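## Task

Move the red bin, and no other bin, to the side of the bench closest to the arms, then set the hook down flat on the bench next to it with its handle sticking out past that same edge. All other objects must finish resting on the same thing they rest on at the start. Nothing counts if a robot has to hold it there at the end. Finish by opening the grippers and moving the arms away.

## Robot and tools

Robots: three identical i2rt Big YAM arms named arm1, arm2 and arm3. Each has six revolute joints, a two-finger gripper and a wrist camera. With joints 1 and 6 at 0 and the hand level and facing forward, the wrist camera rides on top of the hand looking toward the fingertips. Reach is roughly 1.0 m from the joint 1 axis. Joints move at different speeds, so the hand can sweep a wide, curved path between two postures. Two more cameras, room_a and room_b, are fixed in the room.

Frames: everything uses one shared scene frame with its origin on the floor and +z up. The hand point is the midpoint between the fingertips; the hand's z axis runs along the fingers and its y axis is the direction the fingers open and close. No result line prints where each robot's foot is.

Joints (absolute targets; the value after ± is how close counts as reached):
- joint1_rad: -2.879 to 2.879, ±0.045. Turns the whole arm about its foot; positive is counter-clockwise seen from above; 0 unfolds the arm the way its foot faces.
- joint2_rad: 0 to 3.141, ±0.14. Shoulder; 0 has the upper arm pointing back and about level, increasing lifts it up and then forward.
- joint3_rad: 0 to 3.019, ±0.09. Elbow; 0 is fully folded, increasing opens it.
- joint4_rad: -1.692 to 1.57, ±0.055. Hand pitch; positive tilts the fingers up.
- joint5_rad: -1.57 to 1.57, ±0.03. Hand yaw; positive swings it to the arm's right.
- joint6_rad: -2.094 to 2.094, ±0.035. Hand roll; positive is clockwise viewed from behind the hand.
- gripper_m: 0 to 0.093 metres, ±0.003, the fingertip gap. Each finger pad can squeeze with about 50 to 62 N, sometimes less.

Tool execute_actions: arguments "actions" and optional "cameras". "actions" is a list holding one action or nothing; an empty list only returns state and pictures. The action is an object keyed by robot name ("arm1", "arm2", "arm3"); each robot takes a "joints" object mapping any of the joint names above to an absolute target (radians, gripper in metres). These are goal positions, not offsets. Example: {"arm1": {"joints": {"gripper_m": 0.05}}, "arm2": {"joints": {"joint1_rad": 0.3}}}. All named motions begin at once and may finish at different moments. A joint or robot left out may keep driving toward its previous target without joint_status showing it. Any unknown key or out-of-range number rejects the whole call and nothing moves. "cameras" is a list chosen from arm1_cam_wrist, arm2_cam_wrist, arm3_cam_wrist, room_a, room_b, or "all"; omitted, null or ["all"] gives every camera, [] gives none, and an unknown name rejects the call. The "pictures" line lists the cameras in the order the images appear.

Tool wait: "seconds" from 0 to 10. Commands nothing new; the scene keeps running and the same state and pictures come back.

Tool zoom_image: "camera" (one of the five names) and "region" [x0, y0, x1, y1] in pixels of that camera's most recent full image, origin top-left, at most 504 by 504. Wrist images are 504x504 fisheye; room images are 896x504.

Tool finished_scene: "scene" (1 or 2). Ends that scene permanently once the robot has held the last command, reports whether the goal was met, and opens the next scene with its task. Replying with no tool call ends all remaining scenes.

Reading results: joint_positions gives actual joint values. joint_status tells how each commanded motion ended. off_target means it stopped short and may still push. After contact_stop or time_out the joint holds where it stopped, except that a joint still pushing after time_out keeps a target within 0.375, 0.375, 0.113, 0.225, 0.075, 0.3 rad (joints 1 to 6) of its position and moves there by itself if freed; on_its_own lists such joints, and its "held at" is the held target, not the position. To relieve the push, command the reported position. "joint command not followed", usually with a "cause:" line, means a self/arm-collision check withheld an arm's joint targets (the gripper target still runs); those joints read not_followed and may be retried on later actions until a valid target is sent. That check can be late and ignores fingers, gripper housings and wrist cameras. Joint torques are raw drive outputs with per-arm offset, scale and noise, nonzero even in free air. A target very close to the current position may not move the joint; a joint carrying a load droops. Camera calibration is given per camera (K, distortion, T_world_to_cam mapping scene to camera); actual scenes can differ by a couple of degrees and millimetres, and wrist camera poses inherit joint reading errors. Changed calibrations are listed in results.

Heat: sustained load or pushing warms motors, even while you think. A MOTOR HOT line appears from 85 °C; at 100 °C an OVER-TEMPERATURE FAULT drops that arm's joints and gripper until it cools, and affected keys read limit_stop_at_motor_heat (resend the target). Some heat carries into the next scene.

Avoid: arms pressing or crashing into each other (no line reports arm contact), pushing objects off the work area or onto the floor, dropping, slipping or slamming objects, and arms that keep pushing against things. Objects held by a robot may touch arms freely. Loose items can occasionally be nudged by an outside push, so check they stay put. Robots do not wait for one another. The robot holds the last command while you think. Before finished_scene, make sure the bin and hook rest on their own, grippers are open and arms are clear.

Each tool is called after "Emit:" by a JSON object that holds its "api" and its "payload".

## Session

Emit:
{"api": "execute_actions", "payload": {"actions": []}}

Scene clock: 0.00 s.
Joint torques (N m, as the arm reports them, + toward a larger angle): no reading
arm1.joint_positions: joint1_rad=+0.008 joint2_rad=+0.333 joint3_rad=+1.675 joint4_rad=-1.367 joint5_rad=+0.241 joint6_rad=-0.635 gripper_m=+0.094
arm1.joint_status: not commanded
arm1.hand: x=-0.8781 y=+0.0163 z=+1.4095 quat_wxyz=(-0.650, +0.603, -0.385, -0.255) (m; scene frame)
arm2.joint_positions: joint1_rad=+0.325 joint2_rad=+0.299 joint3_rad=+1.557 joint4_rad=-1.261 joint5_rad=-0.275 joint6_rad=+0.444 gripper_m=+0.094
arm2.joint_status: not commanded
arm2.hand: x=-0.0633 y=+0.0242 z=+1.3868 quat_wxyz=(-0.156, +0.552, -0.445, -0.687) (m; scene frame)
arm3.joint_positions: joint1_rad=-0.282 joint2_rad=+0.490 joint3_rad=+1.590 joint4_rad=-1.297 joint5_rad=+0.036 joint6_rad=+0.393 gripper_m=+0.094
arm3.joint_status: not commanded
arm3.hand: x=+0.9853 y=+0.1182 z=+1.4229 quat_wxyz=(-0.456, +0.295, -0.714, -0.441) (m; scene frame)
pictures: arm1_cam_wrist, arm2_cam_wrist, arm3_cam_wrist, room_a, room_b
Images, in order (width x height): arm1_cam_wrist 504x504, arm2_cam_wrist 504x504, arm3_cam_wrist 504x504, room_a 896x504, room_b 896x504.

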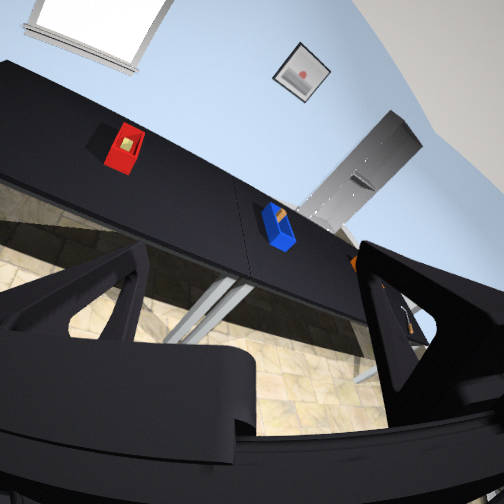

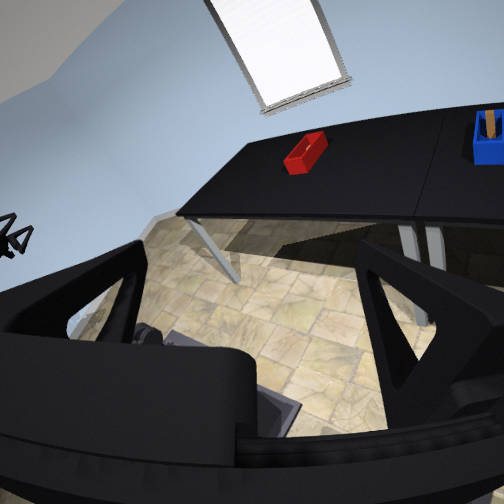

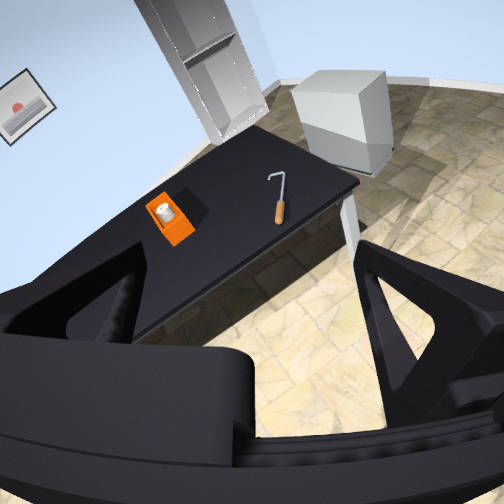

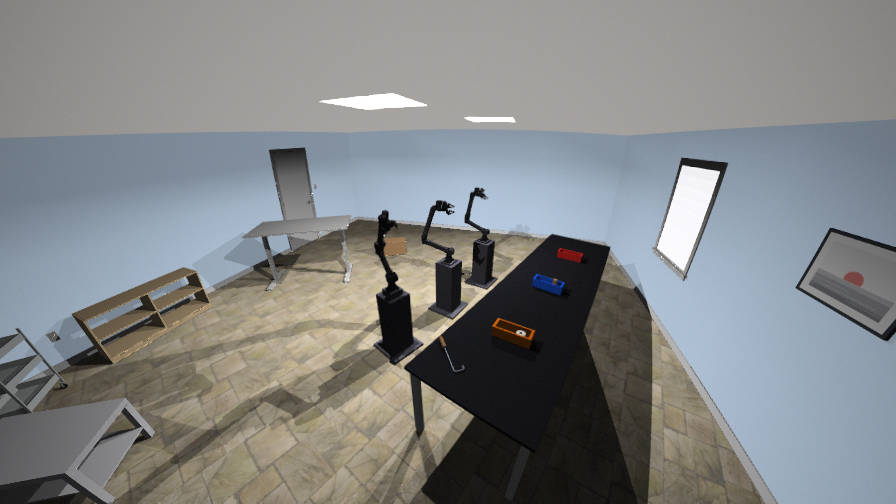

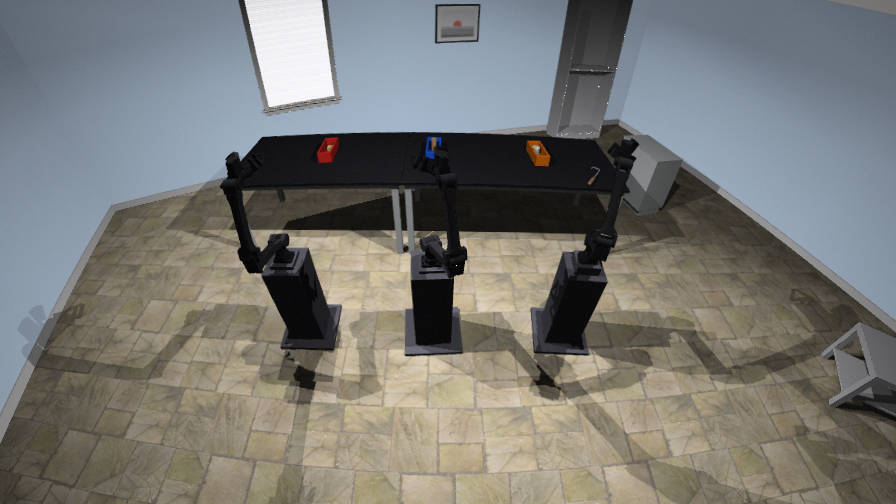

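Emit:
{"api": "execute_actions", "payload": {"actions": [{"arm1":{"joints":{"joint1_rad":0,"joint2_rad":1.57,"joint3_rad":1.57,"joint4_rad":-0.6,"joint5_rad":0,"joint6_rad":0}},"arm2":{"joints":{"joint1_rad":0,"joint2_rad":1.0,"joint3_rad":1.57,"joint4_rad":-1.2,"joint5_rad":0,"joint6_rad":0}},"arm3":{"joints":{"joint1_rad":-0.4,"joint2_rad":1.57,"joint3_rad":1.9,"joint4_rad":-1.5,"joint5_rad":0,"joint6_rad":0}}}]}}

Scene clock: 10.93 s.
Joint torques (N m, as the arm reports them, + toward a larger angle): arm1=[  0.88 -15.75   9.54   2.74  -0.21   0.29] | arm2=[-1.86 -5.59 12.49  1.83  0.22 -0.06] | arm3=[ -2.3  -13.66  11.74   1.4   -0.28  -0.22]
arm1.joint_positions: joint1_rad=+0.008 joint2_rad=+1.594 joint3_rad=+1.543 joint4_rad=-0.618 joint5_rad=+0.004 joint6_rad=-0.014 gripper_m=+0.094
arm1.joint_status: all done
arm1.hand: x=-0.9533 y=+0.6740 z=+1.0643 quat_wxyz=(-0.302, +0.653, -0.618, -0.317) (m; scene frame)
arm2.joint_positions: joint1_rad=+0.007 joint2_rad=+1.004 joint3_rad=+1.549 joint4_rad=-1.208 joint5_rad=-0.004 joint6_rad=+0.016 gripper_m=+0.094
arm2.joint_status: all done
arm2.hand: x=-0.0377 y=+0.4015 z=+1.2468 quat_wxyz=(-0.289, +0.656, -0.617, -0.324) (m; scene frame)
arm3.joint_positions: joint1_rad=-0.392 joint2_rad=+1.582 joint3_rad=+1.858 joint4_rad=-1.495 joint5_rad=+0.005 joint6_rad=+0.016 gripper_m=+0.094
arm3.joint_status: all done
arm3.hand: x=+1.1873 y=+0.4787 z=+1.1456 quat_wxyz=(-0.154, +0.503, -0.846, -0.088) (m; scene frame)
pictures: arm1_cam_wrist, arm2_cam_wrist, arm3_cam_wrist, room_a, room_b
camera_calibration (this result's frames):
arm1_cam_wrist: T_world_to_cam=[[0.998146, 0.0605154, 0.00648575, 0.901883], [0.0600422, -0.961663, -0.267581, 0.994351], [-0.00995564, 0.267474, -0.963514, 0.960018], [0, 0, 0, 1]] pos_world=[-0.950357, 0.644873, 1.18521]
arm2_cam_wrist: T_world_to_cam=[[0.996516, 0.0784182, -0.0283952, 0.0408416], [0.0683123, -0.962783, -0.261501, 0.720714], [-0.0478449, 0.25865, -0.964785, 1.21503], [0, 0, 0, 1]] pos_world=[-0.0318002, 0.376421, 1.36187]
arm3_cam_wrist: T_world_to_cam=[[0.881642, -0.471919, 0.000747042, -0.82143], [-0.454978, -0.84957, 0.26688, 0.646111], [-0.125311, -0.235633, -0.963729, 1.48865], [0, 0, 0, 1]] pos_world=[1.20472, 0.512043, 1.26283]
Images, in order (width x height): arm1_cam_wrist 504x504, arm2_cam_wrist 504x504, arm3_cam_wrist 504x504, room_a 896x504, room_b 896x504.

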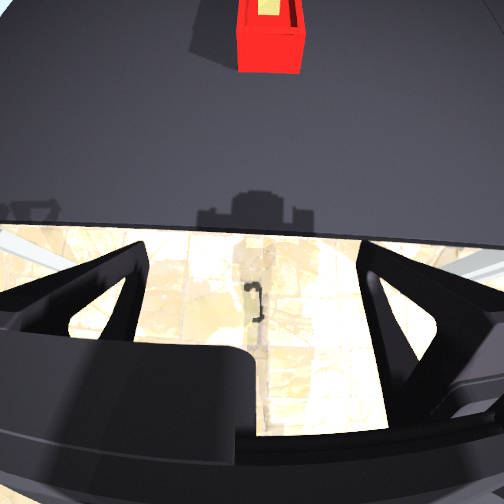

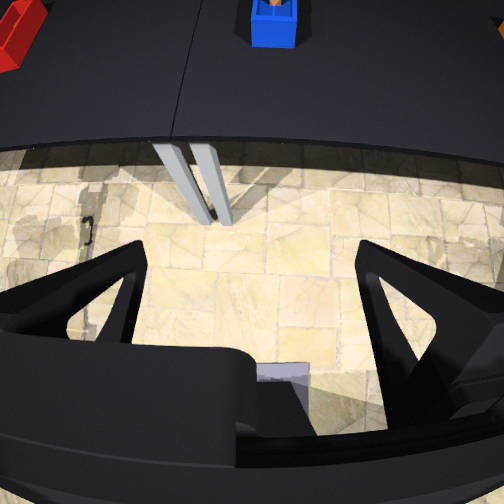

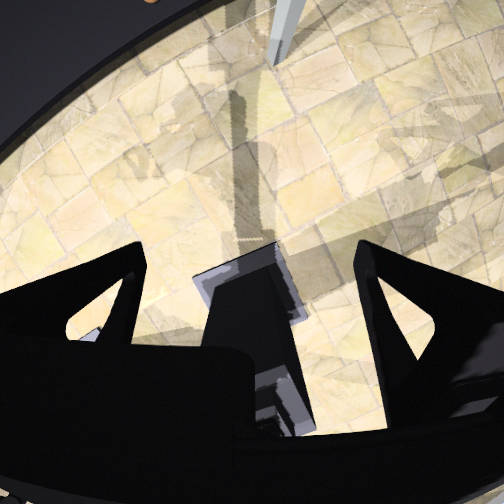

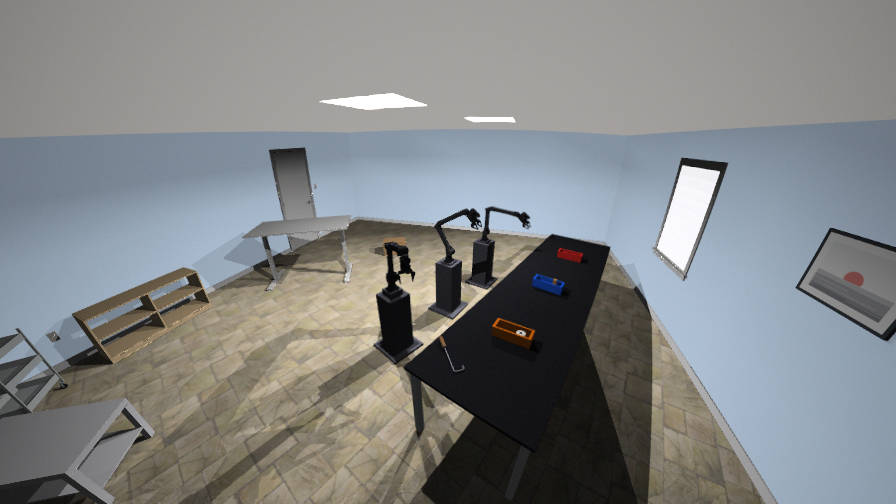

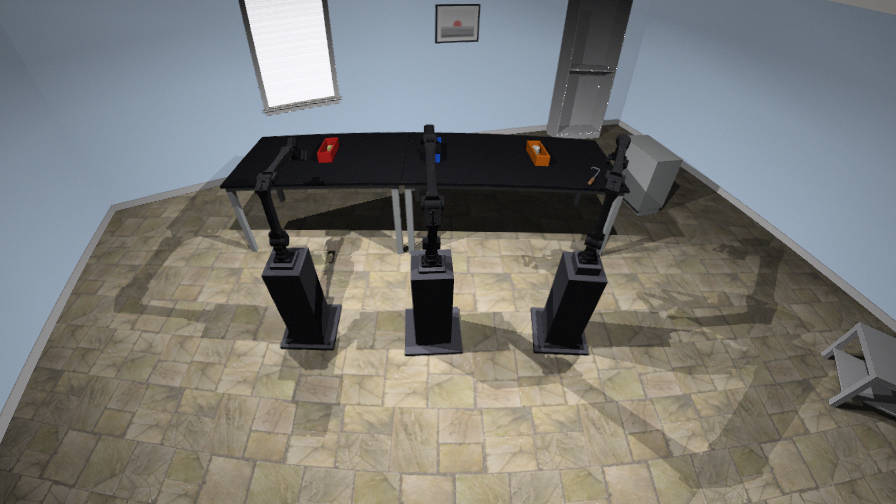

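Emit:
{"api": "execute_actions", "payload": {"actions": [{"arm1":{"joints":{"joint2_rad":2.2,"joint3_rad":2.6,"joint4_rad":-0.4}},"arm2":{"joints":{"joint2_rad":1.57,"joint3_rad":2.6,"joint4_rad":-1.0}},"arm3":{"joints":{"joint1_rad":-0.2,"joint2_rad":2.2,"joint3_rad":2.6,"joint4_rad":-1.0}}}], "cameras": ["arm3_cam_wrist","arm1_cam_wrist"]}}

Scene clock: 23.63 s.
Joint torques (N m, as the arm reports them, + toward a larger angle): arm1=[  0.9  -21.1   10.18   2.67  -0.21   0.29] | arm2=[ -1.9  -10.69   9.06   2.2    0.23  -0.07] | arm3=[ -2.14 -24.96  13.55   2.93  -0.13  -0.2 ]
arm1.joint_positions: joint1_rad=+0.008 joint2_rad=+2.196 joint3_rad=+2.560 joint4_rad=-0.412 joint5_rad=+0.004 joint6_rad=-0.014 gripper_m=+0.094
arm1.joint_status: all done
arm1.hand: x=-0.9618 y=+0.9017 z=+1.2507 quat_wxyz=(-0.479, +0.523, -0.499, -0.499) (m; scene frame)
arm2.joint_positions: joint1_rad=+0.007 joint2_rad=+1.557 joint3_rad=+2.585 joint4_rad=-1.010 joint5_rad=-0.004 joint6_rad=+0.016 gripper_m=+0.094
arm2.joint_status: all done
arm2.hand: x=-0.0461 y=+0.5353 z=+1.5541 quat_wxyz=(-0.476, +0.512, -0.483, -0.528) (m; scene frame)
arm3.joint_positions: joint1_rad=-0.194 joint2_rad=+2.230 joint3_rad=+2.542 joint4_rad=-1.015 joint5_rad=+0.001 joint6_rad=+0.014 gripper_m=+0.094
arm3.joint_status: all done
arm3.hand: x=+1.1747 y=+0.8192 z=+1.1094 quat_wxyz=(-0.338, +0.540, -0.729, -0.251) (m; scene frame)
pictures: arm1_cam_wrist, arm3_cam_wrist
camera_calibration (this result's frames):
arm1_cam_wrist: T_world_to_cam=[[0.998814, 0.0473997, 0.0111346, 0.901999], [0.0384561, -0.627713, -0.777495, 1.57956], [-0.0298637, 0.777001, -0.628791, 0.181393], [0, 0, 0, 1]] pos_world=[-0.956256, 0.807816, 1.33212]
arm3_cam_wrist: T_world_to_cam=[[0.959611, -0.281312, -0.00326422, -0.892852], [-0.273818, -0.931259, -0.240378, 1.35613], [0.0645812, 0.231563, -0.970674, 0.934376], [0, 0, 0, 1]] pos_world=[1.16778, 0.795367, 1.23004]
Images, in order (width x height): arm1_cam_wrist 504x504, arm3_cam_wrist 504x504.

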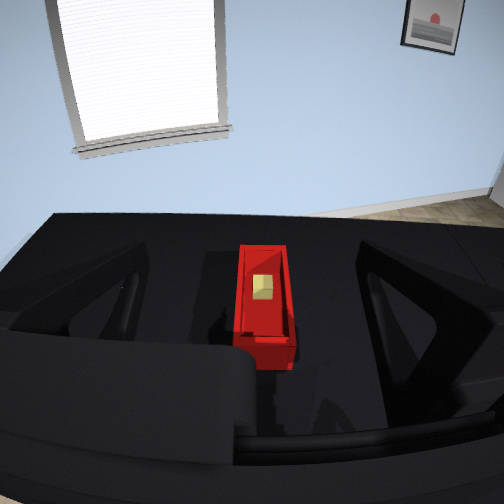

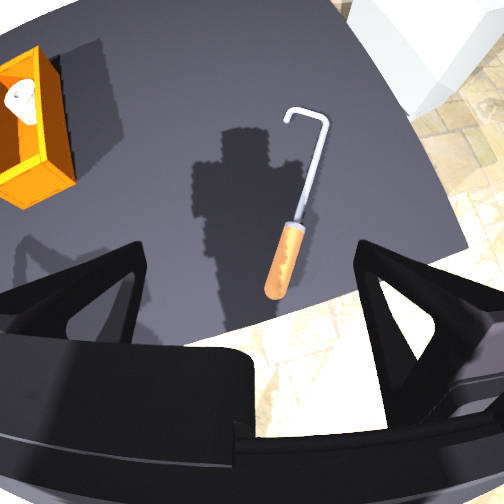

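Emit:
{"api": "execute_actions", "payload": {"actions": [{"arm1":{"joints":{"joint2_rad":1.6,"joint3_rad":1.2,"joint4_rad":0.3}},"arm2":{"joints":{"joint1_rad":0.3,"joint2_rad":1.6,"joint3_rad":1.2,"joint4_rad":0.3}},"arm3":{"joints":{"joint1_rad":-0.25,"joint2_rad":2.39,"joint3_rad":2.07,"joint4_rad":-0.01}}}], "cameras": ["arm3_cam_wrist","room_a"]}}

Scene clock: 53.13 s.
Joint torques (N m, as the arm reports them, + toward a larger angle): arm1=[  0.81 -14.47   9.55   2.81  -0.21   0.29] | arm2=[ -2.04 -18.5   11.24   2.57   0.08  -0.06] | arm3=[ -1.26 -27.04   9.41   3.37  -0.14  -0.21]
arm1.joint_positions: joint1_rad=+0.008 joint2_rad=+1.615 joint3_rad=+1.165 joint4_rad=+0.286 joint5_rad=+0.004 joint6_rad=-0.014 gripper_m=+0.094
arm1.joint_status: all done
arm1.hand: x=-0.9547 y=+0.6944 z=+1.0279 quat_wxyz=(-0.449, +0.551, -0.525, -0.468) (m; scene frame)
arm2.joint_positions: joint1_rad=+0.307 joint2_rad=+1.615 joint3_rad=+1.197 joint4_rad=+0.283 joint5_rad=-0.001 joint6_rad=+0.015 gripper_m=+0.094
arm2.joint_status: all done
arm2.hand: x=-0.2655 y=+0.6550 z=+1.0305 quat_wxyz=(-0.362, +0.620, -0.431, -0.547) (m; scene frame)
arm3.joint_positions: joint1_rad=-0.255 joint2_rad=+2.431 joint3_rad=+2.069 joint4_rad=-0.029 joint5_rad=+0.001 joint6_rad=+0.014 gripper_m=+0.094
arm3.joint_status: all done
arm3.hand: x=+1.2534 y=+0.8772 z=+0.8605 quat_wxyz=(-0.456, +0.475, -0.681, -0.320) (m; scene frame)
pictures: arm3_cam_wrist, room_a
camera_calibration (this result's frames):
arm3_cam_wrist: T_world_to_cam=[[0.941994, -0.335622, -0.00228737, -0.884049], [-0.286262, -0.799859, -0.527523, 1.51933], [0.175219, 0.497578, -0.849538, 0.198032], [0, 0, 0, 1]] pos_world=[1.23299, 0.820003, 0.967692]
Images, in order (width x height): arm3_cam_wrist 504x504, room_a 896x504.

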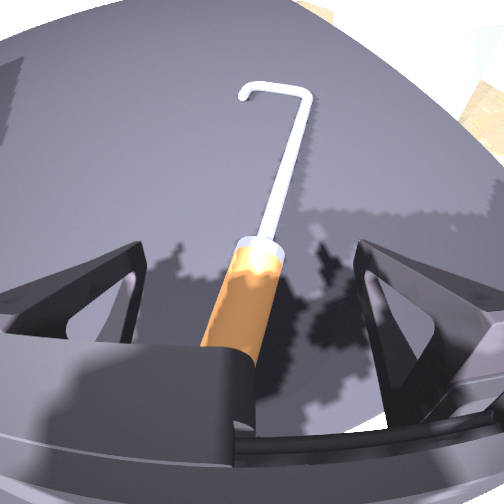

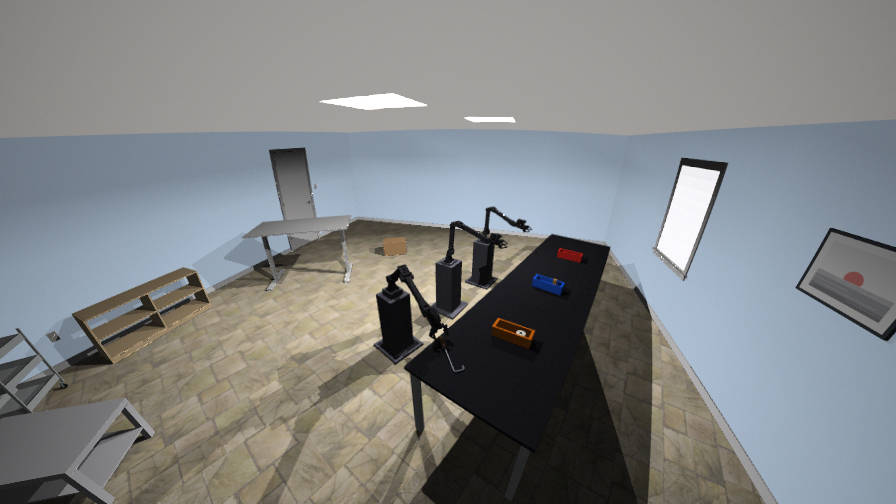

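Emit:
{"api": "execute_actions", "payload": {"actions": [{"arm3":{"joints":{"joint2_rad":2.455,"joint4_rad":0.05}}}], "cameras": ["arm3_cam_wrist"]}}

Scene clock: 57.03 s.
Joint torques (N m, as the arm reports them, + toward a larger angle): arm1=[  0.84 -14.67   9.51   2.78  -0.21   0.29] | arm2=[ -1.52 -18.68  11.2    2.52   0.07  -0.06] | arm3=[ -1.37 -22.71   9.71   3.38  -0.12  -0.21]
arm1.joint_positions: joint1_rad=+0.008 joint2_rad=+1.615 joint3_rad=+1.165 joint4_rad=+0.286 joint5_rad=+0.004 joint6_rad=-0.014 gripper_m=+0.094
arm1.joint_status: not commanded
arm1.hand: x=-0.9547 y=+0.6944 z=+1.0279 quat_wxyz=(-0.449, +0.551, -0.525, -0.468) (m; scene frame)
arm2.joint_positions: joint1_rad=+0.307 joint2_rad=+1.615 joint3_rad=+1.197 joint4_rad=+0.283 joint5_rad=-0.001 joint6_rad=+0.015 gripper_m=+0.094
arm2.joint_status: not commanded
arm2.hand: x=-0.2655 y=+0.6550 z=+1.0305 quat_wxyz=(-0.362, +0.620, -0.431, -0.547) (m; scene frame)
arm3.joint_positions: joint1_rad=-0.255 joint2_rad=+2.436 joint3_rad=+2.065 joint4_rad=+0.031 joint5_rad=+0.001 joint6_rad=+0.014 gripper_m=+0.094
arm3.joint_status: all done
arm3.hand: x=+1.2548 y=+0.8812 z=+0.8675 quat_wxyz=(-0.473, +0.466, -0.669, -0.332) (m; scene frame)
pictures: arm3_cam_wrist
camera_calibration (this result's frames):
arm3_cam_wrist: T_world_to_cam=[[0.942175, -0.335114, -0.00210327, -0.884824], [-0.276419, -0.773575, -0.57024, 1.52816], [0.189468, 0.537847, -0.821476, 0.124001], [0, 0, 0, 1]] pos_world=[1.23258, 0.818935, 0.971419]
Images, in order (width x height): arm3_cam_wrist 504x504.

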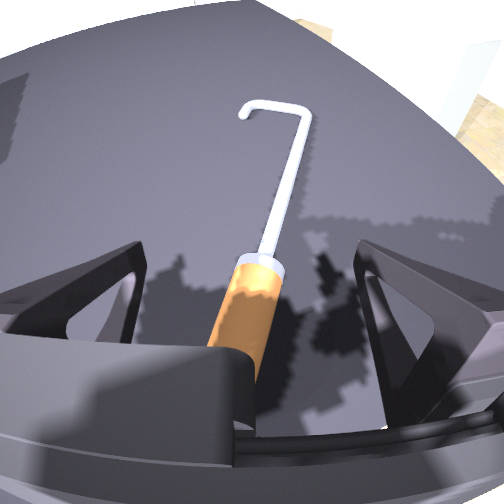

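Emit:
{"api": "execute_actions", "payload": {"actions": [{"arm3":{"joints":{"joint3_rad":1.93,"joint4_rad":0.15}}}], "cameras": ["arm3_cam_wrist"]}}

Scene clock: 60.70 s.
Joint torques (N m, as the arm reports them, + toward a larger angle): arm1=[  0.81 -14.62   9.5    2.79  -0.21   0.29] | arm2=[ -1.95 -18.61  11.22   2.54   0.1   -0.06] | arm3=[ -1.35 -22.87   9.38   3.13  -0.13  -0.15]
arm1.joint_positions: joint1_rad=+0.008 joint2_rad=+1.615 joint3_rad=+1.165 joint4_rad=+0.286 joint5_rad=+0.004 joint6_rad=-0.014 gripper_m=+0.094
arm1.joint_status: not commanded
arm1.hand: x=-0.9547 y=+0.6944 z=+1.0279 quat_wxyz=(-0.449, +0.551, -0.525, -0.468) (m; scene frame)
arm2.joint_positions: joint1_rad=+0.307 joint2_rad=+1.615 joint3_rad=+1.197 joint4_rad=+0.283 joint5_rad=-0.001 joint6_rad=+0.015 gripper_m=+0.094
arm2.joint_status: not commanded
arm2.hand: x=-0.2655 y=+0.6550 z=+1.0305 quat_wxyz=(-0.362, +0.620, -0.431, -0.547) (m; scene frame)
arm3.joint_positions: joint1_rad=-0.255 joint2_rad=+2.451 joint3_rad=+1.920 joint4_rad=+0.135 joint5_rad=+0.002 joint6_rad=+0.008 gripper_m=+0.094
arm3.joint_status: all done
arm3.hand: x=+1.2458 y=+0.8541 z=+0.7948 quat_wxyz=(-0.455, +0.477, -0.681, -0.318) (m; scene frame)
pictures: arm3_cam_wrist
camera_calibration (this result's frames):
arm3_cam_wrist: T_world_to_cam=[[0.942544, -0.334071, 0.00277621, -0.890769], [-0.283249, -0.803506, -0.523592, 1.46028], [0.177147, 0.492722, -0.851965, 0.15868], [0, 0, 0, 1]] pos_world=[1.2251, 0.797575, 0.902251]
Images, in order (width x height): arm3_cam_wrist 504x504.

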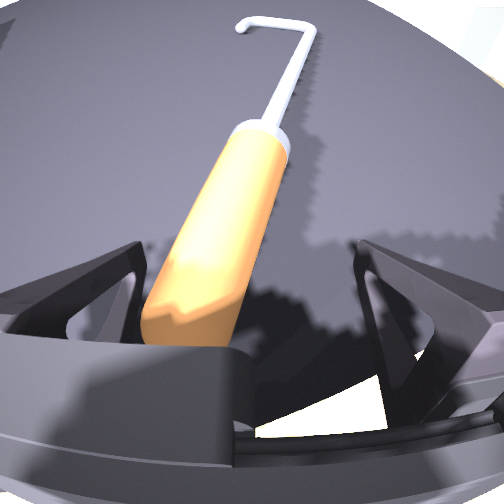

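Emit:
{"api": "execute_actions", "payload": {"actions": [{"arm3":{"joints":{"gripper_m":0.0}}}], "cameras": []}}

Emit:
{"api": "execute_actions", "payload": {"actions": [{"arm3":{"joints":{"joint2_rad":2.0,"joint3_rad":1.5,"joint4_rad":0.3}}}], "cameras": ["arm3_cam_wrist","room_a"]}}

Scene clock: 65.00 s.
Joint torques (N m, as the arm reports them, + toward a larger angle): arm1=[  0.85 -14.61   9.52   2.8   -0.22   0.29] | arm2=[ -1.83 -18.58  11.37   2.56   0.08  -0.05] | arm3=[ -1.16 -23.26   9.5    3.14  -0.17  -0.16]
arm1.joint_positions: joint1_rad=+0.008 joint2_rad=+1.615 joint3_rad=+1.165 joint4_rad=+0.286 joint5_rad=+0.004 joint6_rad=-0.014 gripper_m=+0.094
arm1.joint_status: not commanded
arm1.hand: x=-0.9547 y=+0.6944 z=+1.0279 quat_wxyz=(-0.449, +0.551, -0.525, -0.468) (m; scene frame)
arm2.joint_positions: joint1_rad=+0.307 joint2_rad=+1.615 joint3_rad=+1.197 joint4_rad=+0.283 joint5_rad=-0.001 joint6_rad=+0.015 gripper_m=+0.094
arm2.joint_status: not commanded
arm2.hand: x=-0.2655 y=+0.6550 z=+1.0305 quat_wxyz=(-0.362, +0.620, -0.431, -0.547) (m; scene frame)
arm3.joint_positions: joint1_rad=-0.257 joint2_rad=+2.451 joint3_rad=+1.919 joint4_rad=+0.135 joint5_rad=+0.002 joint6_rad=+0.010 gripper_m=+0.031
arm3.joint_status: gripper_m off_target (ended at +0.031, target +0.000)
arm3.hand: x=+1.2471 y=+0.8535 z=+0.7946 quat_wxyz=(-0.455, +0.476, -0.682, -0.318) (m; scene frame)
pictures: none
No camera images: the call's "cameras" was empty. Leave "cameras" out to get every camera's image.

Scene clock: 66.37 s.
Joint torques (N m, as the arm reports them, + toward a larger angle): arm1=[  0.89 -14.67   9.49   2.79  -0.21   0.29] | arm2=[ -1.67 -18.43  11.3    2.59   0.07  -0.04] | arm3=[ -1.03 -21.3   10.09   4.    -0.15  -0.15]
arm1.joint_positions: joint1_rad=+0.008 joint2_rad=+1.615 joint3_rad=+1.165 joint4_rad=+0.286 joint5_rad=+0.004 joint6_rad=-0.014 gripper_m=+0.094
arm1.joint_status: not commanded
arm1.hand: x=-0.9547 y=+0.6944 z=+1.0279 quat_wxyz=(-0.449, +0.551, -0.525, -0.468) (m; scene frame)
arm2.joint_positions: joint1_rad=+0.307 joint2_rad=+1.615 joint3_rad=+1.197 joint4_rad=+0.283 joint5_rad=-0.001 joint6_rad=+0.015 gripper_m=+0.094
arm2.joint_status: not commanded
arm2.hand: x=-0.2655 y=+0.6550 z=+1.0305 quat_wxyz=(-0.362, +0.620, -0.431, -0.547) (m; scene frame)
arm3.joint_positions: joint1_rad=-0.257 joint2_rad=+2.027 joint3_rad=+1.480 joint4_rad=+0.265 joint5_rad=+0.002 joint6_rad=+0.010 gripper_m=+0.031
arm3.joint_status: all done
arm3.hand: x=+1.2114 y=+0.7585 z=+0.9369 quat_wxyz=(-0.493, +0.457, -0.655, -0.345) (m; scene frame)
pictures: arm3_cam_wrist, room_a
camera_calibration (this result's frames):
arm3_cam_wrist: T_world_to_cam=[[0.942096, -0.335339, 0.00190712, -0.888388], [-0.262825, -0.741883, -0.616873, 1.46405], [0.208277, 0.580652, -0.78706, 0.167726], [0, 0, 0, 1]] pos_world=[1.1868, 0.690855, 1.03684]
Images, in order (width x height): arm3_cam_wrist 504x504, room_a 896x504.

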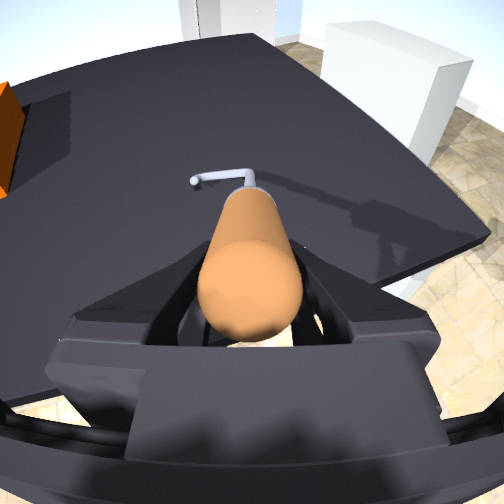

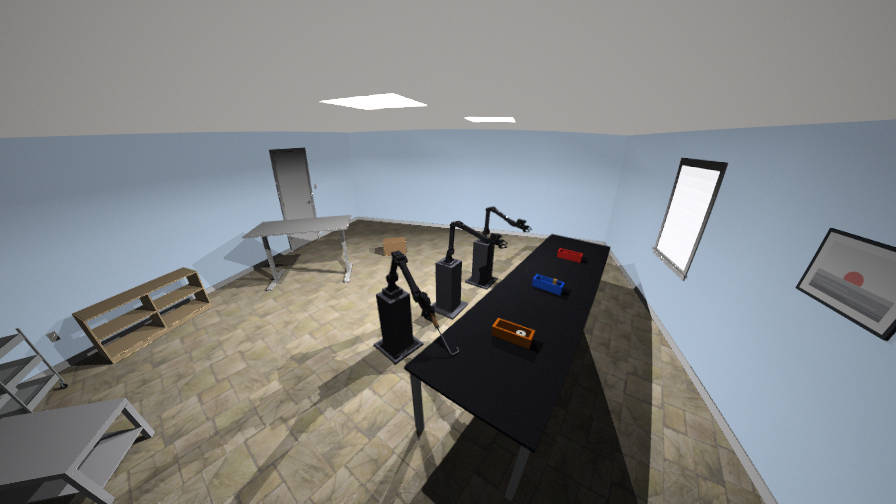

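Emit:
{"api": "execute_actions", "payload": {"actions": [{"arm3":{"joints":{"joint1_rad":0.75,"joint2_rad":2.05,"joint3_rad":1.7,"joint4_rad":0.55,"joint5_rad":0.65}}}], "cameras": ["arm3_cam_wrist","room_a"]}}

Scene clock: 71.83 s.
Joint torques (N m, as the arm reports them, + toward a larger angle): arm1=[  0.79 -14.57   9.51   2.79  -0.21   0.29] | arm2=[ -2.06 -18.3   11.25   2.54   0.08  -0.06] | arm3=[ -0.7  -24.97  13.55   3.92  -0.16  -0.09]
arm1.joint_positions: joint1_rad=+0.008 joint2_rad=+1.615 joint3_rad=+1.165 joint4_rad=+0.286 joint5_rad=+0.004 joint6_rad=-0.014 gripper_m=+0.094
arm1.joint_status: not commanded
arm1.hand: x=-0.9547 y=+0.6944 z=+1.0279 quat_wxyz=(-0.449, +0.551, -0.525, -0.468) (m; scene frame)
arm2.joint_positions: joint1_rad=+0.307 joint2_rad=+1.615 joint3_rad=+1.197 joint4_rad=+0.283 joint5_rad=-0.001 joint6_rad=+0.015 gripper_m=+0.094
arm2.joint_status: not commanded
arm2.hand: x=-0.2655 y=+0.6550 z=+1.0305 quat_wxyz=(-0.362, +0.620, -0.431, -0.547) (m; scene frame)
arm3.joint_positions: joint1_rad=+0.743 joint2_rad=+2.106 joint3_rad=+1.633 joint4_rad=+0.513 joint5_rad=+0.651 joint6_rad=+0.004 gripper_m=+0.031
arm3.joint_status: all done
arm3.hand: x=+0.5161 y=+0.7133 z=+1.0130 quat_wxyz=(-0.502, +0.488, -0.497, -0.513) (m; scene frame)
pictures: arm3_cam_wrist, room_a
camera_calibration (this result's frames):
arm3_cam_wrist: T_world_to_cam=[[0.999851, 0.0105121, -0.0136669, -0.509403], [-0.00541273, -0.561213, -0.827653, 1.24645], [-0.0163705, 0.827604, -0.561073, 0.109504], [0, 0, 0, 1]] pos_world=[0.517867, 0.614251, 1.0861]
Images, in order (width x height): arm3_cam_wrist 504x504, room_a 896x504.

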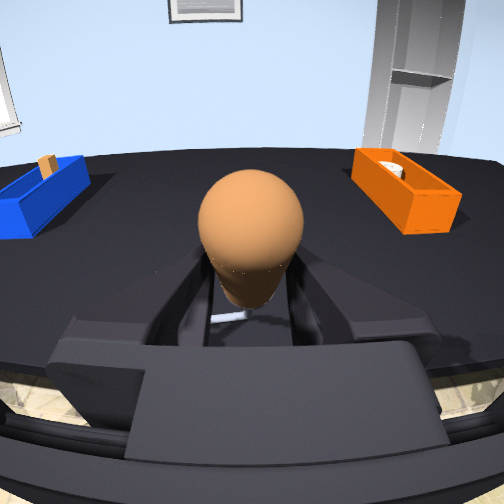

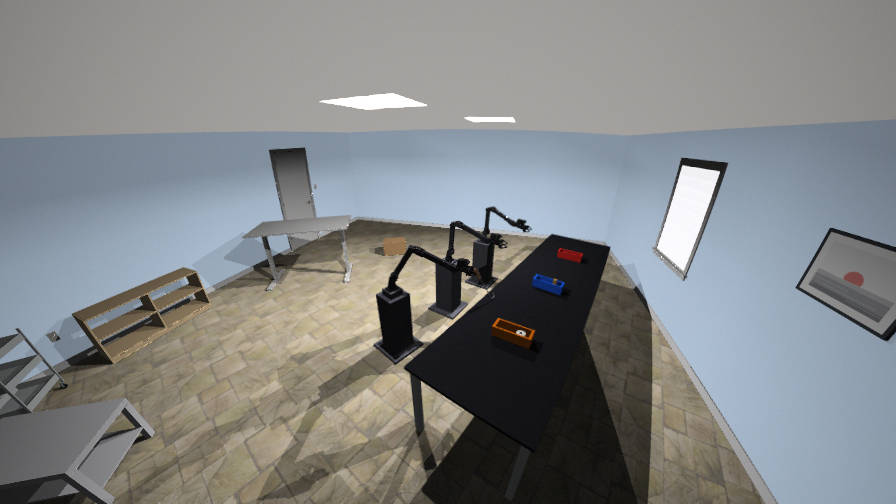

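Emit:
{"api": "execute_actions", "payload": {"actions": [{"arm3":{"joints":{"joint2_rad":2.5,"joint3_rad":1.89,"joint4_rad":0.72}}}], "cameras": ["arm3_cam_wrist","room_a"]}}

Scene clock: 77.07 s.
Joint torques (N m, as the arm reports them, + toward a larger angle): arm1=[  0.87 -14.65   9.53   2.78  -0.21   0.29] | arm2=[ -1.9  -18.63  11.27   2.54   0.1   -0.04] | arm3=[ -1.63 -26.06   9.73   2.48   0.03  -0.1 ]
arm1.joint_positions: joint1_rad=+0.008 joint2_rad=+1.615 joint3_rad=+1.165 joint4_rad=+0.286 joint5_rad=+0.004 joint6_rad=-0.014 gripper_m=+0.094
arm1.joint_status: not commanded
arm1.hand: x=-0.9547 y=+0.6944 z=+1.0279 quat_wxyz=(-0.449, +0.551, -0.525, -0.468) (m; scene frame)
arm2.joint_positions: joint1_rad=+0.307 joint2_rad=+1.615 joint3_rad=+1.197 joint4_rad=+0.283 joint5_rad=-0.001 joint6_rad=+0.015 gripper_m=+0.094
arm2.joint_status: not commanded
arm2.hand: x=-0.2655 y=+0.6550 z=+1.0305 quat_wxyz=(-0.362, +0.620, -0.431, -0.547) (m; scene frame)
arm3.joint_positions: joint1_rad=+0.748 joint2_rad=+2.543 joint3_rad=+1.862 joint4_rad=+0.718 joint5_rad=+0.648 joint6_rad=+0.005 gripper_m=+0.030
arm3.joint_status: all done
arm3.hand: x=+0.4796 y=+0.7558 z=+0.8121 quat_wxyz=(-0.500, +0.491, -0.495, -0.514) (m; scene frame)
pictures: arm3_cam_wrist, room_a
camera_calibration (this result's frames):
arm3_cam_wrist: T_world_to_cam=[[0.99975, 0.0181268, -0.0131283, -0.482206], [-0.000645055, -0.562989, -0.826464, 1.10192], [-0.0223722, 0.826266, -0.562836, -0.0336804], [0, 0, 0, 1]] pos_world=[0.482042, 0.656939, 0.885412]
Images, in order (width x height): arm3_cam_wrist 504x504, room_a 896x504.

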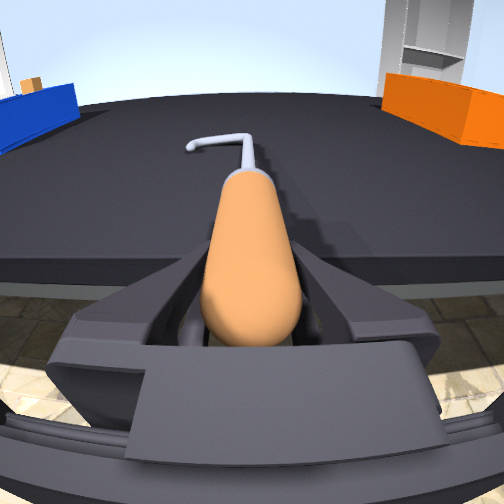

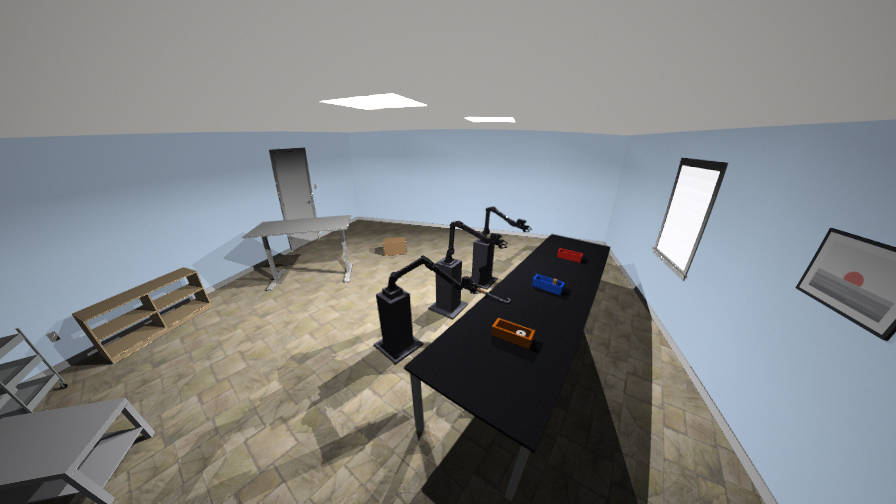

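Emit:
{"api": "execute_actions", "payload": {"actions": [{"arm3":{"joints":{"joint4_rad":0.62}}}], "cameras": []}}

Emit:
{"api": "execute_actions", "payload": {"actions": [{"arm3":{"joints":{"gripper_m":0.09}}}], "cameras": ["arm3_cam_wrist"]}}

Scene clock: 81.93 s.
Joint torques (N m, as the arm reports them, + toward a larger angle): arm1=[  0.96 -14.71   9.5    2.78  -0.21   0.29] | arm2=[ -1.8  -18.49  11.21   2.48   0.05  -0.05] | arm3=[ -1.41 -26.27   9.8    2.08   0.04  -0.11]
arm1.joint_positions: joint1_rad=+0.008 joint2_rad=+1.615 joint3_rad=+1.165 joint4_rad=+0.286 joint5_rad=+0.004 joint6_rad=-0.014 gripper_m=+0.094
arm1.joint_status: not commanded
arm1.hand: x=-0.9547 y=+0.6944 z=+1.0279 quat_wxyz=(-0.449, +0.551, -0.525, -0.468) (m; scene frame)
arm2.joint_positions: joint1_rad=+0.307 joint2_rad=+1.615 joint3_rad=+1.197 joint4_rad=+0.283 joint5_rad=-0.001 joint6_rad=+0.015 gripper_m=+0.094
arm2.joint_status: not commanded
arm2.hand: x=-0.2655 y=+0.6550 z=+1.0305 quat_wxyz=(-0.362, +0.620, -0.431, -0.547) (m; scene frame)
arm3.joint_positions: joint1_rad=+0.748 joint2_rad=+2.543 joint3_rad=+1.862 joint4_rad=+0.628 joint5_rad=+0.648 joint6_rad=+0.005 gripper_m=+0.030
arm3.joint_status: all done
arm3.hand: x=+0.4798 y=+0.7557 z=+0.7935 quat_wxyz=(-0.496, +0.522, -0.499, -0.483) (m; scene frame)
pictures: none
No camera images: the call's "cameras" was empty. Leave "cameras" out to get every camera's image.

Scene clock: 82.63 s.
Joint torques (N m, as the arm reports them, + toward a larger angle): arm1=[  0.86 -14.62   9.52   2.78  -0.22   0.29] | arm2=[ -1.97 -18.49  11.38   2.54   0.05  -0.03] | arm3=[ -1.36 -26.21   9.88   2.23   0.05  -0.1 ]
arm1.joint_positions: joint1_rad=+0.008 joint2_rad=+1.615 joint3_rad=+1.165 joint4_rad=+0.286 joint5_rad=+0.004 joint6_rad=-0.014 gripper_m=+0.094
arm1.joint_status: not commanded
arm1.hand: x=-0.9547 y=+0.6944 z=+1.0279 quat_wxyz=(-0.449, +0.551, -0.525, -0.468) (m; scene frame)
arm2.joint_positions: joint1_rad=+0.307 joint2_rad=+1.615 joint3_rad=+1.197 joint4_rad=+0.283 joint5_rad=-0.001 joint6_rad=+0.015 gripper_m=+0.094
arm2.joint_status: not commanded
arm2.hand: x=-0.2655 y=+0.6550 z=+1.0305 quat_wxyz=(-0.362, +0.620, -0.431, -0.547) (m; scene frame)
arm3.joint_positions: joint1_rad=+0.748 joint2_rad=+2.543 joint3_rad=+1.862 joint4_rad=+0.624 joint5_rad=+0.648 joint6_rad=+0.005 gripper_m=+0.090
arm3.joint_status: all done
arm3.hand: x=+0.4799 y=+0.7557 z=+0.7927 quat_wxyz=(-0.496, +0.523, -0.499, -0.481) (m; scene frame)
pictures: arm3_cam_wrist
camera_calibration (this result's frames):
arm3_cam_wrist: T_world_to_cam=[[0.998936, 0.0186109, 0.0421927, -0.526561], [0.0446069, -0.622032, -0.781721, 1.07331], [0.0116967, 0.782771, -0.6222, 0.0191685], [0, 0, 0, 1]] pos_world=[0.4779, 0.662428, 0.873172]
Images, in order (width x height): arm3_cam_wrist 504x504.

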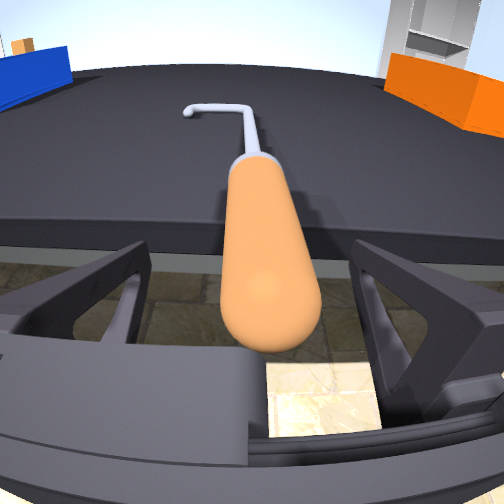

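Emit:
{"api": "execute_actions", "payload": {"actions": [{"arm3":{"joints":{"joint2_rad":2.1}},"arm2":{"joints":{"joint1_rad":0,"joint2_rad":2.25,"joint3_rad":1.95,"joint4_rad":0.5,"joint5_rad":-0.65}}}], "cameras": []}}

Emit:
{"api": "execute_actions", "payload": {"actions": [{"arm3":{"joints":{"joint1_rad":-0.3,"joint2_rad":1.2,"joint3_rad":1.2,"joint5_rad":0}},"arm2":{"joints":{"joint1_rad":-0.3}}}], "cameras": []}}

Emit:
{"api": "execute_actions", "payload": {"actions": [{"arm2":{"joints":{"joint1_rad":-0.71,"joint2_rad":2.45,"joint4_rad":0.55}}}], "cameras": ["arm2_cam_wrist"]}}

Scene clock: 90.30 s.
Joint torques (N m, as the arm reports them, + toward a larger angle): arm1=[  0.92 -14.73   9.5    2.77  -0.22   0.29] | arm2=[ -1.86 -28.2   15.63   2.08  -0.05  -0.03] | arm3=[ -1.54 -21.3   10.5    2.1   -0.16  -0.12]
arm1.joint_positions: joint1_rad=+0.008 joint2_rad=+1.615 joint3_rad=+1.165 joint4_rad=+0.286 joint5_rad=+0.004 joint6_rad=-0.014 gripper_m=+0.094
arm1.joint_status: not commanded
arm1.hand: x=-0.9547 y=+0.6944 z=+1.0279 quat_wxyz=(-0.449, +0.551, -0.525, -0.468) (m; scene frame)
arm2.joint_positions: joint1_rad=+0.003 joint2_rad=+2.265 joint3_rad=+1.903 joint4_rad=+0.488 joint5_rad=-0.646 joint6_rad=+0.014 gripper_m=+0.094
arm2.joint_status: all done
arm2.hand: x=-0.1758 y=+0.8776 z=+0.9804 quat_wxyz=(-0.323, +0.619, -0.260, -0.667) (m; scene frame)
arm3.joint_positions: joint1_rad=+0.748 joint2_rad=+2.107 joint3_rad=+1.876 joint4_rad=+0.621 joint5_rad=+0.648 joint6_rad=+0.005 gripper_m=+0.090
arm3.joint_status: all done
arm3.hand: x=+0.5009 y=+0.7246 z=+1.1710 quat_wxyz=(-0.507, +0.359, -0.469, -0.628) (m; scene frame)
pictures: none
No camera images: the call's "cameras" was empty. Leave "cameras" out to get every camera's image.

Scene clock: 92.13 s.
Joint torques (N m, as the arm reports them, + toward a larger angle): arm1=[  0.94 -14.71   9.51   2.78  -0.22   0.29] | arm2=[ -1.75 -28.25  15.73   2.06   0.    -0.06] | arm3=[-1.82 -8.29 10.14  2.05 -0.27 -0.11]
arm1.joint_positions: joint1_rad=+0.008 joint2_rad=+1.615 joint3_rad=+1.165 joint4_rad=+0.286 joint5_rad=+0.004 joint6_rad=-0.014 gripper_m=+0.094
arm1.joint_status: not commanded
arm1.hand: x=-0.9547 y=+0.6944 z=+1.0279 quat_wxyz=(-0.449, +0.551, -0.525, -0.468) (m; scene frame)
arm2.joint_positions: joint1_rad=-0.296 joint2_rad=+2.265 joint3_rad=+1.903 joint4_rad=+0.488 joint5_rad=-0.649 joint6_rad=+0.014 gripper_m=+0.094
arm2.joint_status: all done
arm2.hand: x=+0.0886 y=+0.8879 z=+0.9788 quat_wxyz=(-0.418, +0.575, -0.349, -0.611) (m; scene frame)
arm3.joint_positions: joint1_rad=-0.297 joint2_rad=+1.200 joint3_rad=+1.190 joint4_rad=+0.620 joint5_rad=+0.004 joint6_rad=+0.005 gripper_m=+0.090
arm3.joint_status: all done
arm3.hand: x=+1.1320 y=+0.4873 z=+1.4085 quat_wxyz=(-0.737, +0.258, -0.382, -0.495) (m; scene frame)
pictures: none
No camera images: the call's "cameras" was empty. Leave "cameras" out to get every camera's image.

Scene clock: 94.10 s.
Joint torques (N m, as the arm reports them, + toward a larger angle): arm1=[  0.82 -14.61   9.52   2.77  -0.21   0.29] | arm2=[ -1.52 -29.95  12.65   1.86  -0.03  -0.06] | arm3=[-1.74 -8.2  10.18  2.07 -0.27 -0.09]
arm1.joint_positions: joint1_rad=+0.008 joint2_rad=+1.615 joint3_rad=+1.165 joint4_rad=+0.286 joint5_rad=+0.004 joint6_rad=-0.014 gripper_m=+0.094
arm1.joint_status: not commanded
arm1.hand: x=-0.9547 y=+0.6944 z=+1.0279 quat_wxyz=(-0.449, +0.551, -0.525, -0.468) (m; scene frame)
arm2.joint_positions: joint1_rad=-0.708 joint2_rad=+2.474 joint3_rad=+1.925 joint4_rad=+0.543 joint5_rad=-0.648 joint6_rad=+0.014 gripper_m=+0.094
arm2.joint_status: all done
arm2.hand: x=+0.4429 y=+0.7859 z=+0.8189 quat_wxyz=(-0.488, +0.500, -0.507, -0.505) (m; scene frame)
arm3.joint_positions: joint1_rad=-0.297 joint2_rad=+1.200 joint3_rad=+1.190 joint4_rad=+0.620 joint5_rad=+0.004 joint6_rad=+0.005 gripper_m=+0.090
arm3.joint_status: not commanded
arm3.hand: x=+1.1320 y=+0.4873 z=+1.4085 quat_wxyz=(-0.737, +0.258, -0.382, -0.495) (m; scene frame)
pictures: arm2_cam_wrist
camera_calibration (this result's frames):
arm2_cam_wrist: T_world_to_cam=[[0.999494, 0.0208062, -0.0240517, -0.439988], [-0.0066251, -0.603473, -0.797356, 1.13562], [-0.0311045, 0.797112, -0.60303, -0.00109274], [0, 0, 0, 1]] pos_world=[0.447255, 0.695341, 0.894251]
Images, in order (width x height): arm2_cam_wrist 504x504.

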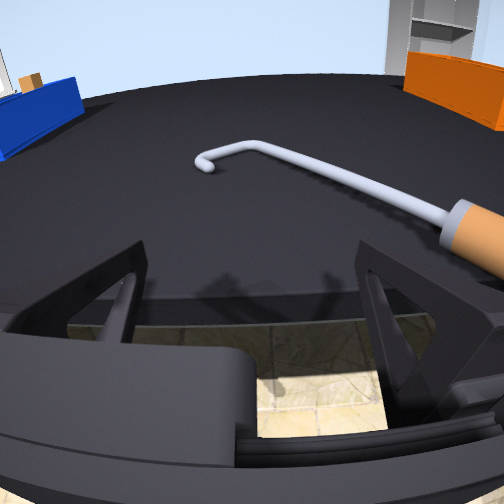

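Emit:
{"api": "execute_actions", "payload": {"actions": [{"arm2":{"joints":{"joint2_rad":2.1,"joint4_rad":-0.3,"joint5_rad":0}}}], "cameras": ["arm2_cam_wrist","room_a"]}}

Scene clock: 98.53 s.
Joint torques (N m, as the arm reports them, + toward a larger angle): arm1=[  0.84 -14.77   9.53   2.76  -0.22   0.29] | arm2=[ -1.74 -25.68  12.64   1.58   0.24  -0.06] | arm3=[-2.04 -8.14 10.14  2.04 -0.27 -0.1 ]
arm1.joint_positions: joint1_rad=+0.008 joint2_rad=+1.615 joint3_rad=+1.165 joint4_rad=+0.286 joint5_rad=+0.004 joint6_rad=-0.014 gripper_m=+0.094
arm1.joint_status: not commanded
arm1.hand: x=-0.9547 y=+0.6944 z=+1.0279 quat_wxyz=(-0.449, +0.551, -0.525, -0.468) (m; scene frame)
arm2.joint_positions: joint1_rad=-0.708 joint2_rad=+2.097 joint3_rad=+1.940 joint4_rad=-0.298 joint5_rad=-0.004 joint6_rad=+0.014 gripper_m=+0.094
arm2.joint_status: all done
arm2.hand: x=+0.5090 y=+0.7021 z=+0.9645 quat_wxyz=(-0.467, +0.378, -0.762, -0.241) (m; scene frame)
arm3.joint_positions: joint1_rad=-0.297 joint2_rad=+1.200 joint3_rad=+1.190 joint4_rad=+0.620 joint5_rad=+0.004 joint6_rad=+0.005 gripper_m=+0.090
arm3.joint_status: not commanded
arm3.hand: x=+1.1320 y=+0.4873 z=+1.4085 quat_wxyz=(-0.737, +0.258, -0.382, -0.495) (m; scene frame)
pictures: arm2_cam_wrist, room_a
camera_calibration (this result's frames):
arm2_cam_wrist: T_world_to_cam=[[0.8072, -0.589978, -0.0188351, 0.0208393], [-0.532663, -0.71429, -0.453938, 1.21592], [0.25436, 0.376451, -0.890834, 0.583162], [0, 0, 0, 1]] pos_world=[0.48252, 0.66128, 1.07184]
Images, in order (width x height): arm2_cam_wrist 504x504, room_a 896x504.

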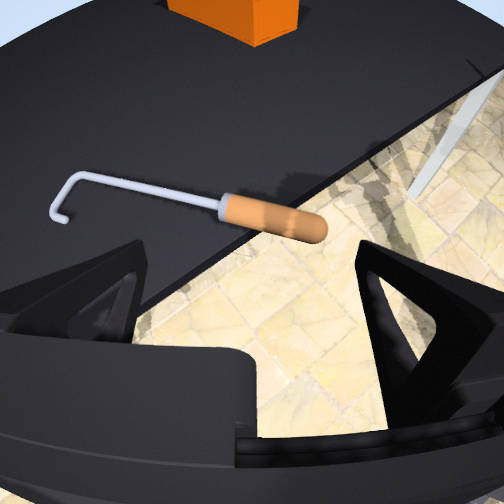

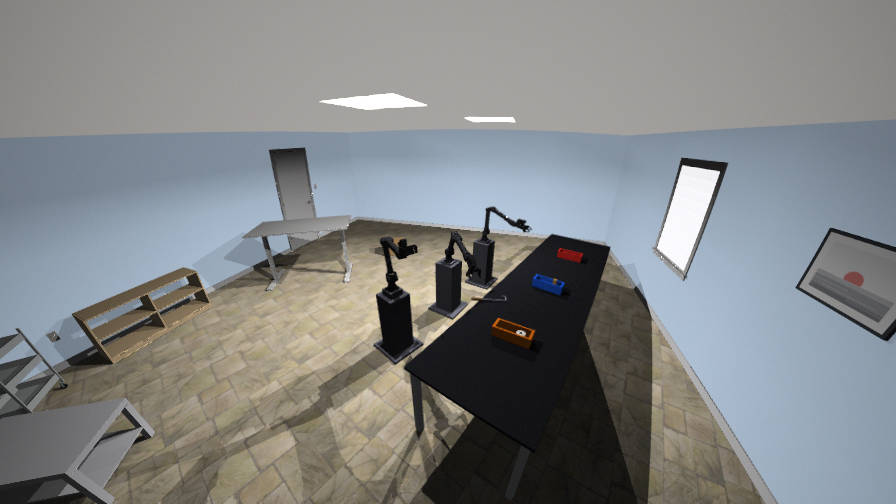

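Emit:
{"api": "execute_actions", "payload": {"actions": [{"arm2":{"joints":{"joint1_rad":0.1,"joint2_rad":1.9}},"arm3":{"joints":{"joint1_rad":0.3,"joint2_rad":2.0,"joint3_rad":1.76,"joint4_rad":0.44,"joint5_rad":-0.285}}}], "cameras": []}}

Emit:
{"api": "execute_actions", "payload": {"actions": [{"arm3":{"joints":{"joint1_rad":0.476,"joint2_rad":2.26}}}], "cameras": ["arm3_cam_wrist"]}}

Scene clock: 106.20 s.
Joint torques (N m, as the arm reports them, + toward a larger angle): arm1=[  0.9  -14.6    9.54   2.78  -0.21   0.29] | arm2=[ -0.86 -22.49  13.36   1.89   0.16  -0.03] | arm3=[ -2.02 -22.53  13.73   2.86  -0.09  -0.1 ]
arm1.joint_positions: joint1_rad=+0.008 joint2_rad=+1.615 joint3_rad=+1.165 joint4_rad=+0.286 joint5_rad=+0.004 joint6_rad=-0.014 gripper_m=+0.094
arm1.joint_status: not commanded
arm1.hand: x=-0.9547 y=+0.6944 z=+1.0279 quat_wxyz=(-0.449, +0.551, -0.525, -0.468) (m; scene frame)
arm2.joint_positions: joint1_rad=+0.093 joint2_rad=+1.899 joint3_rad=+1.936 joint4_rad=-0.302 joint5_rad=-0.003 joint6_rad=+0.012 gripper_m=+0.094
arm2.joint_status: all done
arm2.hand: x=-0.1417 y=+0.8218 z=+1.1277 quat_wxyz=(-0.386, +0.603, -0.520, -0.466) (m; scene frame)
arm3.joint_positions: joint1_rad=+0.303 joint2_rad=+2.034 joint3_rad=+1.698 joint4_rad=+0.432 joint5_rad=-0.284 joint6_rad=+0.005 gripper_m=+0.090
arm3.joint_status: all done
arm3.hand: x=+0.7071 y=+0.8165 z=+1.0954 quat_wxyz=(-0.386, +0.586, -0.336, -0.628) (m; scene frame)
pictures: none
No camera images: the call's "cameras" was empty. Leave "cameras" out to get every camera's image.

Scene clock: 107.53 s.
Joint torques (N m, as the arm reports them, + toward a larger angle): arm1=[  0.87 -14.7    9.5    2.77  -0.21   0.29] | arm2=[ -0.52 -22.91  13.38   1.88   0.14  -0.03] | arm3=[ -1.51 -24.92  10.7    2.9   -0.14  -0.13]
arm1.joint_positions: joint1_rad=+0.008 joint2_rad=+1.615 joint3_rad=+1.165 joint4_rad=+0.286 joint5_rad=+0.004 joint6_rad=-0.014 gripper_m=+0.094
arm1.joint_status: not commanded
arm1.hand: x=-0.9547 y=+0.6944 z=+1.0279 quat_wxyz=(-0.449, +0.551, -0.525, -0.468) (m; scene frame)
arm2.joint_positions: joint1_rad=+0.093 joint2_rad=+1.899 joint3_rad=+1.936 joint4_rad=-0.302 joint5_rad=-0.003 joint6_rad=+0.012 gripper_m=+0.094
arm2.joint_status: not commanded
arm2.hand: x=-0.1417 y=+0.8218 z=+1.1277 quat_wxyz=(-0.386, +0.603, -0.520, -0.466) (m; scene frame)
arm3.joint_positions: joint1_rad=+0.475 joint2_rad=+2.296 joint3_rad=+1.730 joint4_rad=+0.431 joint5_rad=-0.285 joint6_rad=+0.005 gripper_m=+0.090
arm3.joint_status: all done
arm3.hand: x=+0.5593 y=+0.7957 z=+0.8893 quat_wxyz=(-0.275, +0.672, -0.340, -0.597) (m; scene frame)
pictures: arm3_cam_wrist
camera_calibration (this result's frames):
arm3_cam_wrist: T_world_to_cam=[[0.780493, 0.624314, -0.0326086, -0.904003], [0.412815, -0.553852, -0.723071, 0.857845], [-0.469483, 0.55089, -0.690004, 0.56092], [0, 0, 0, 1]] pos_world=[0.614779, 0.730496, 0.977841]
Images, in order (width x height): arm3_cam_wrist 504x504.

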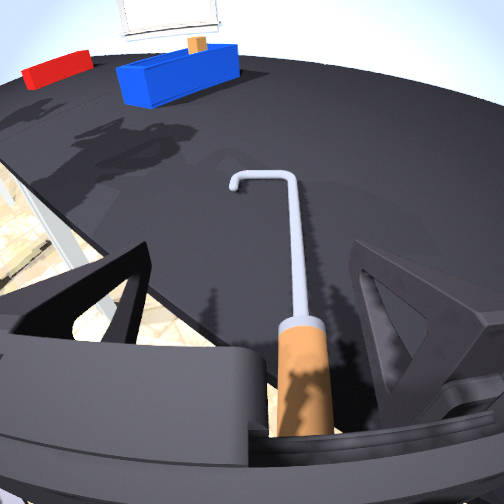

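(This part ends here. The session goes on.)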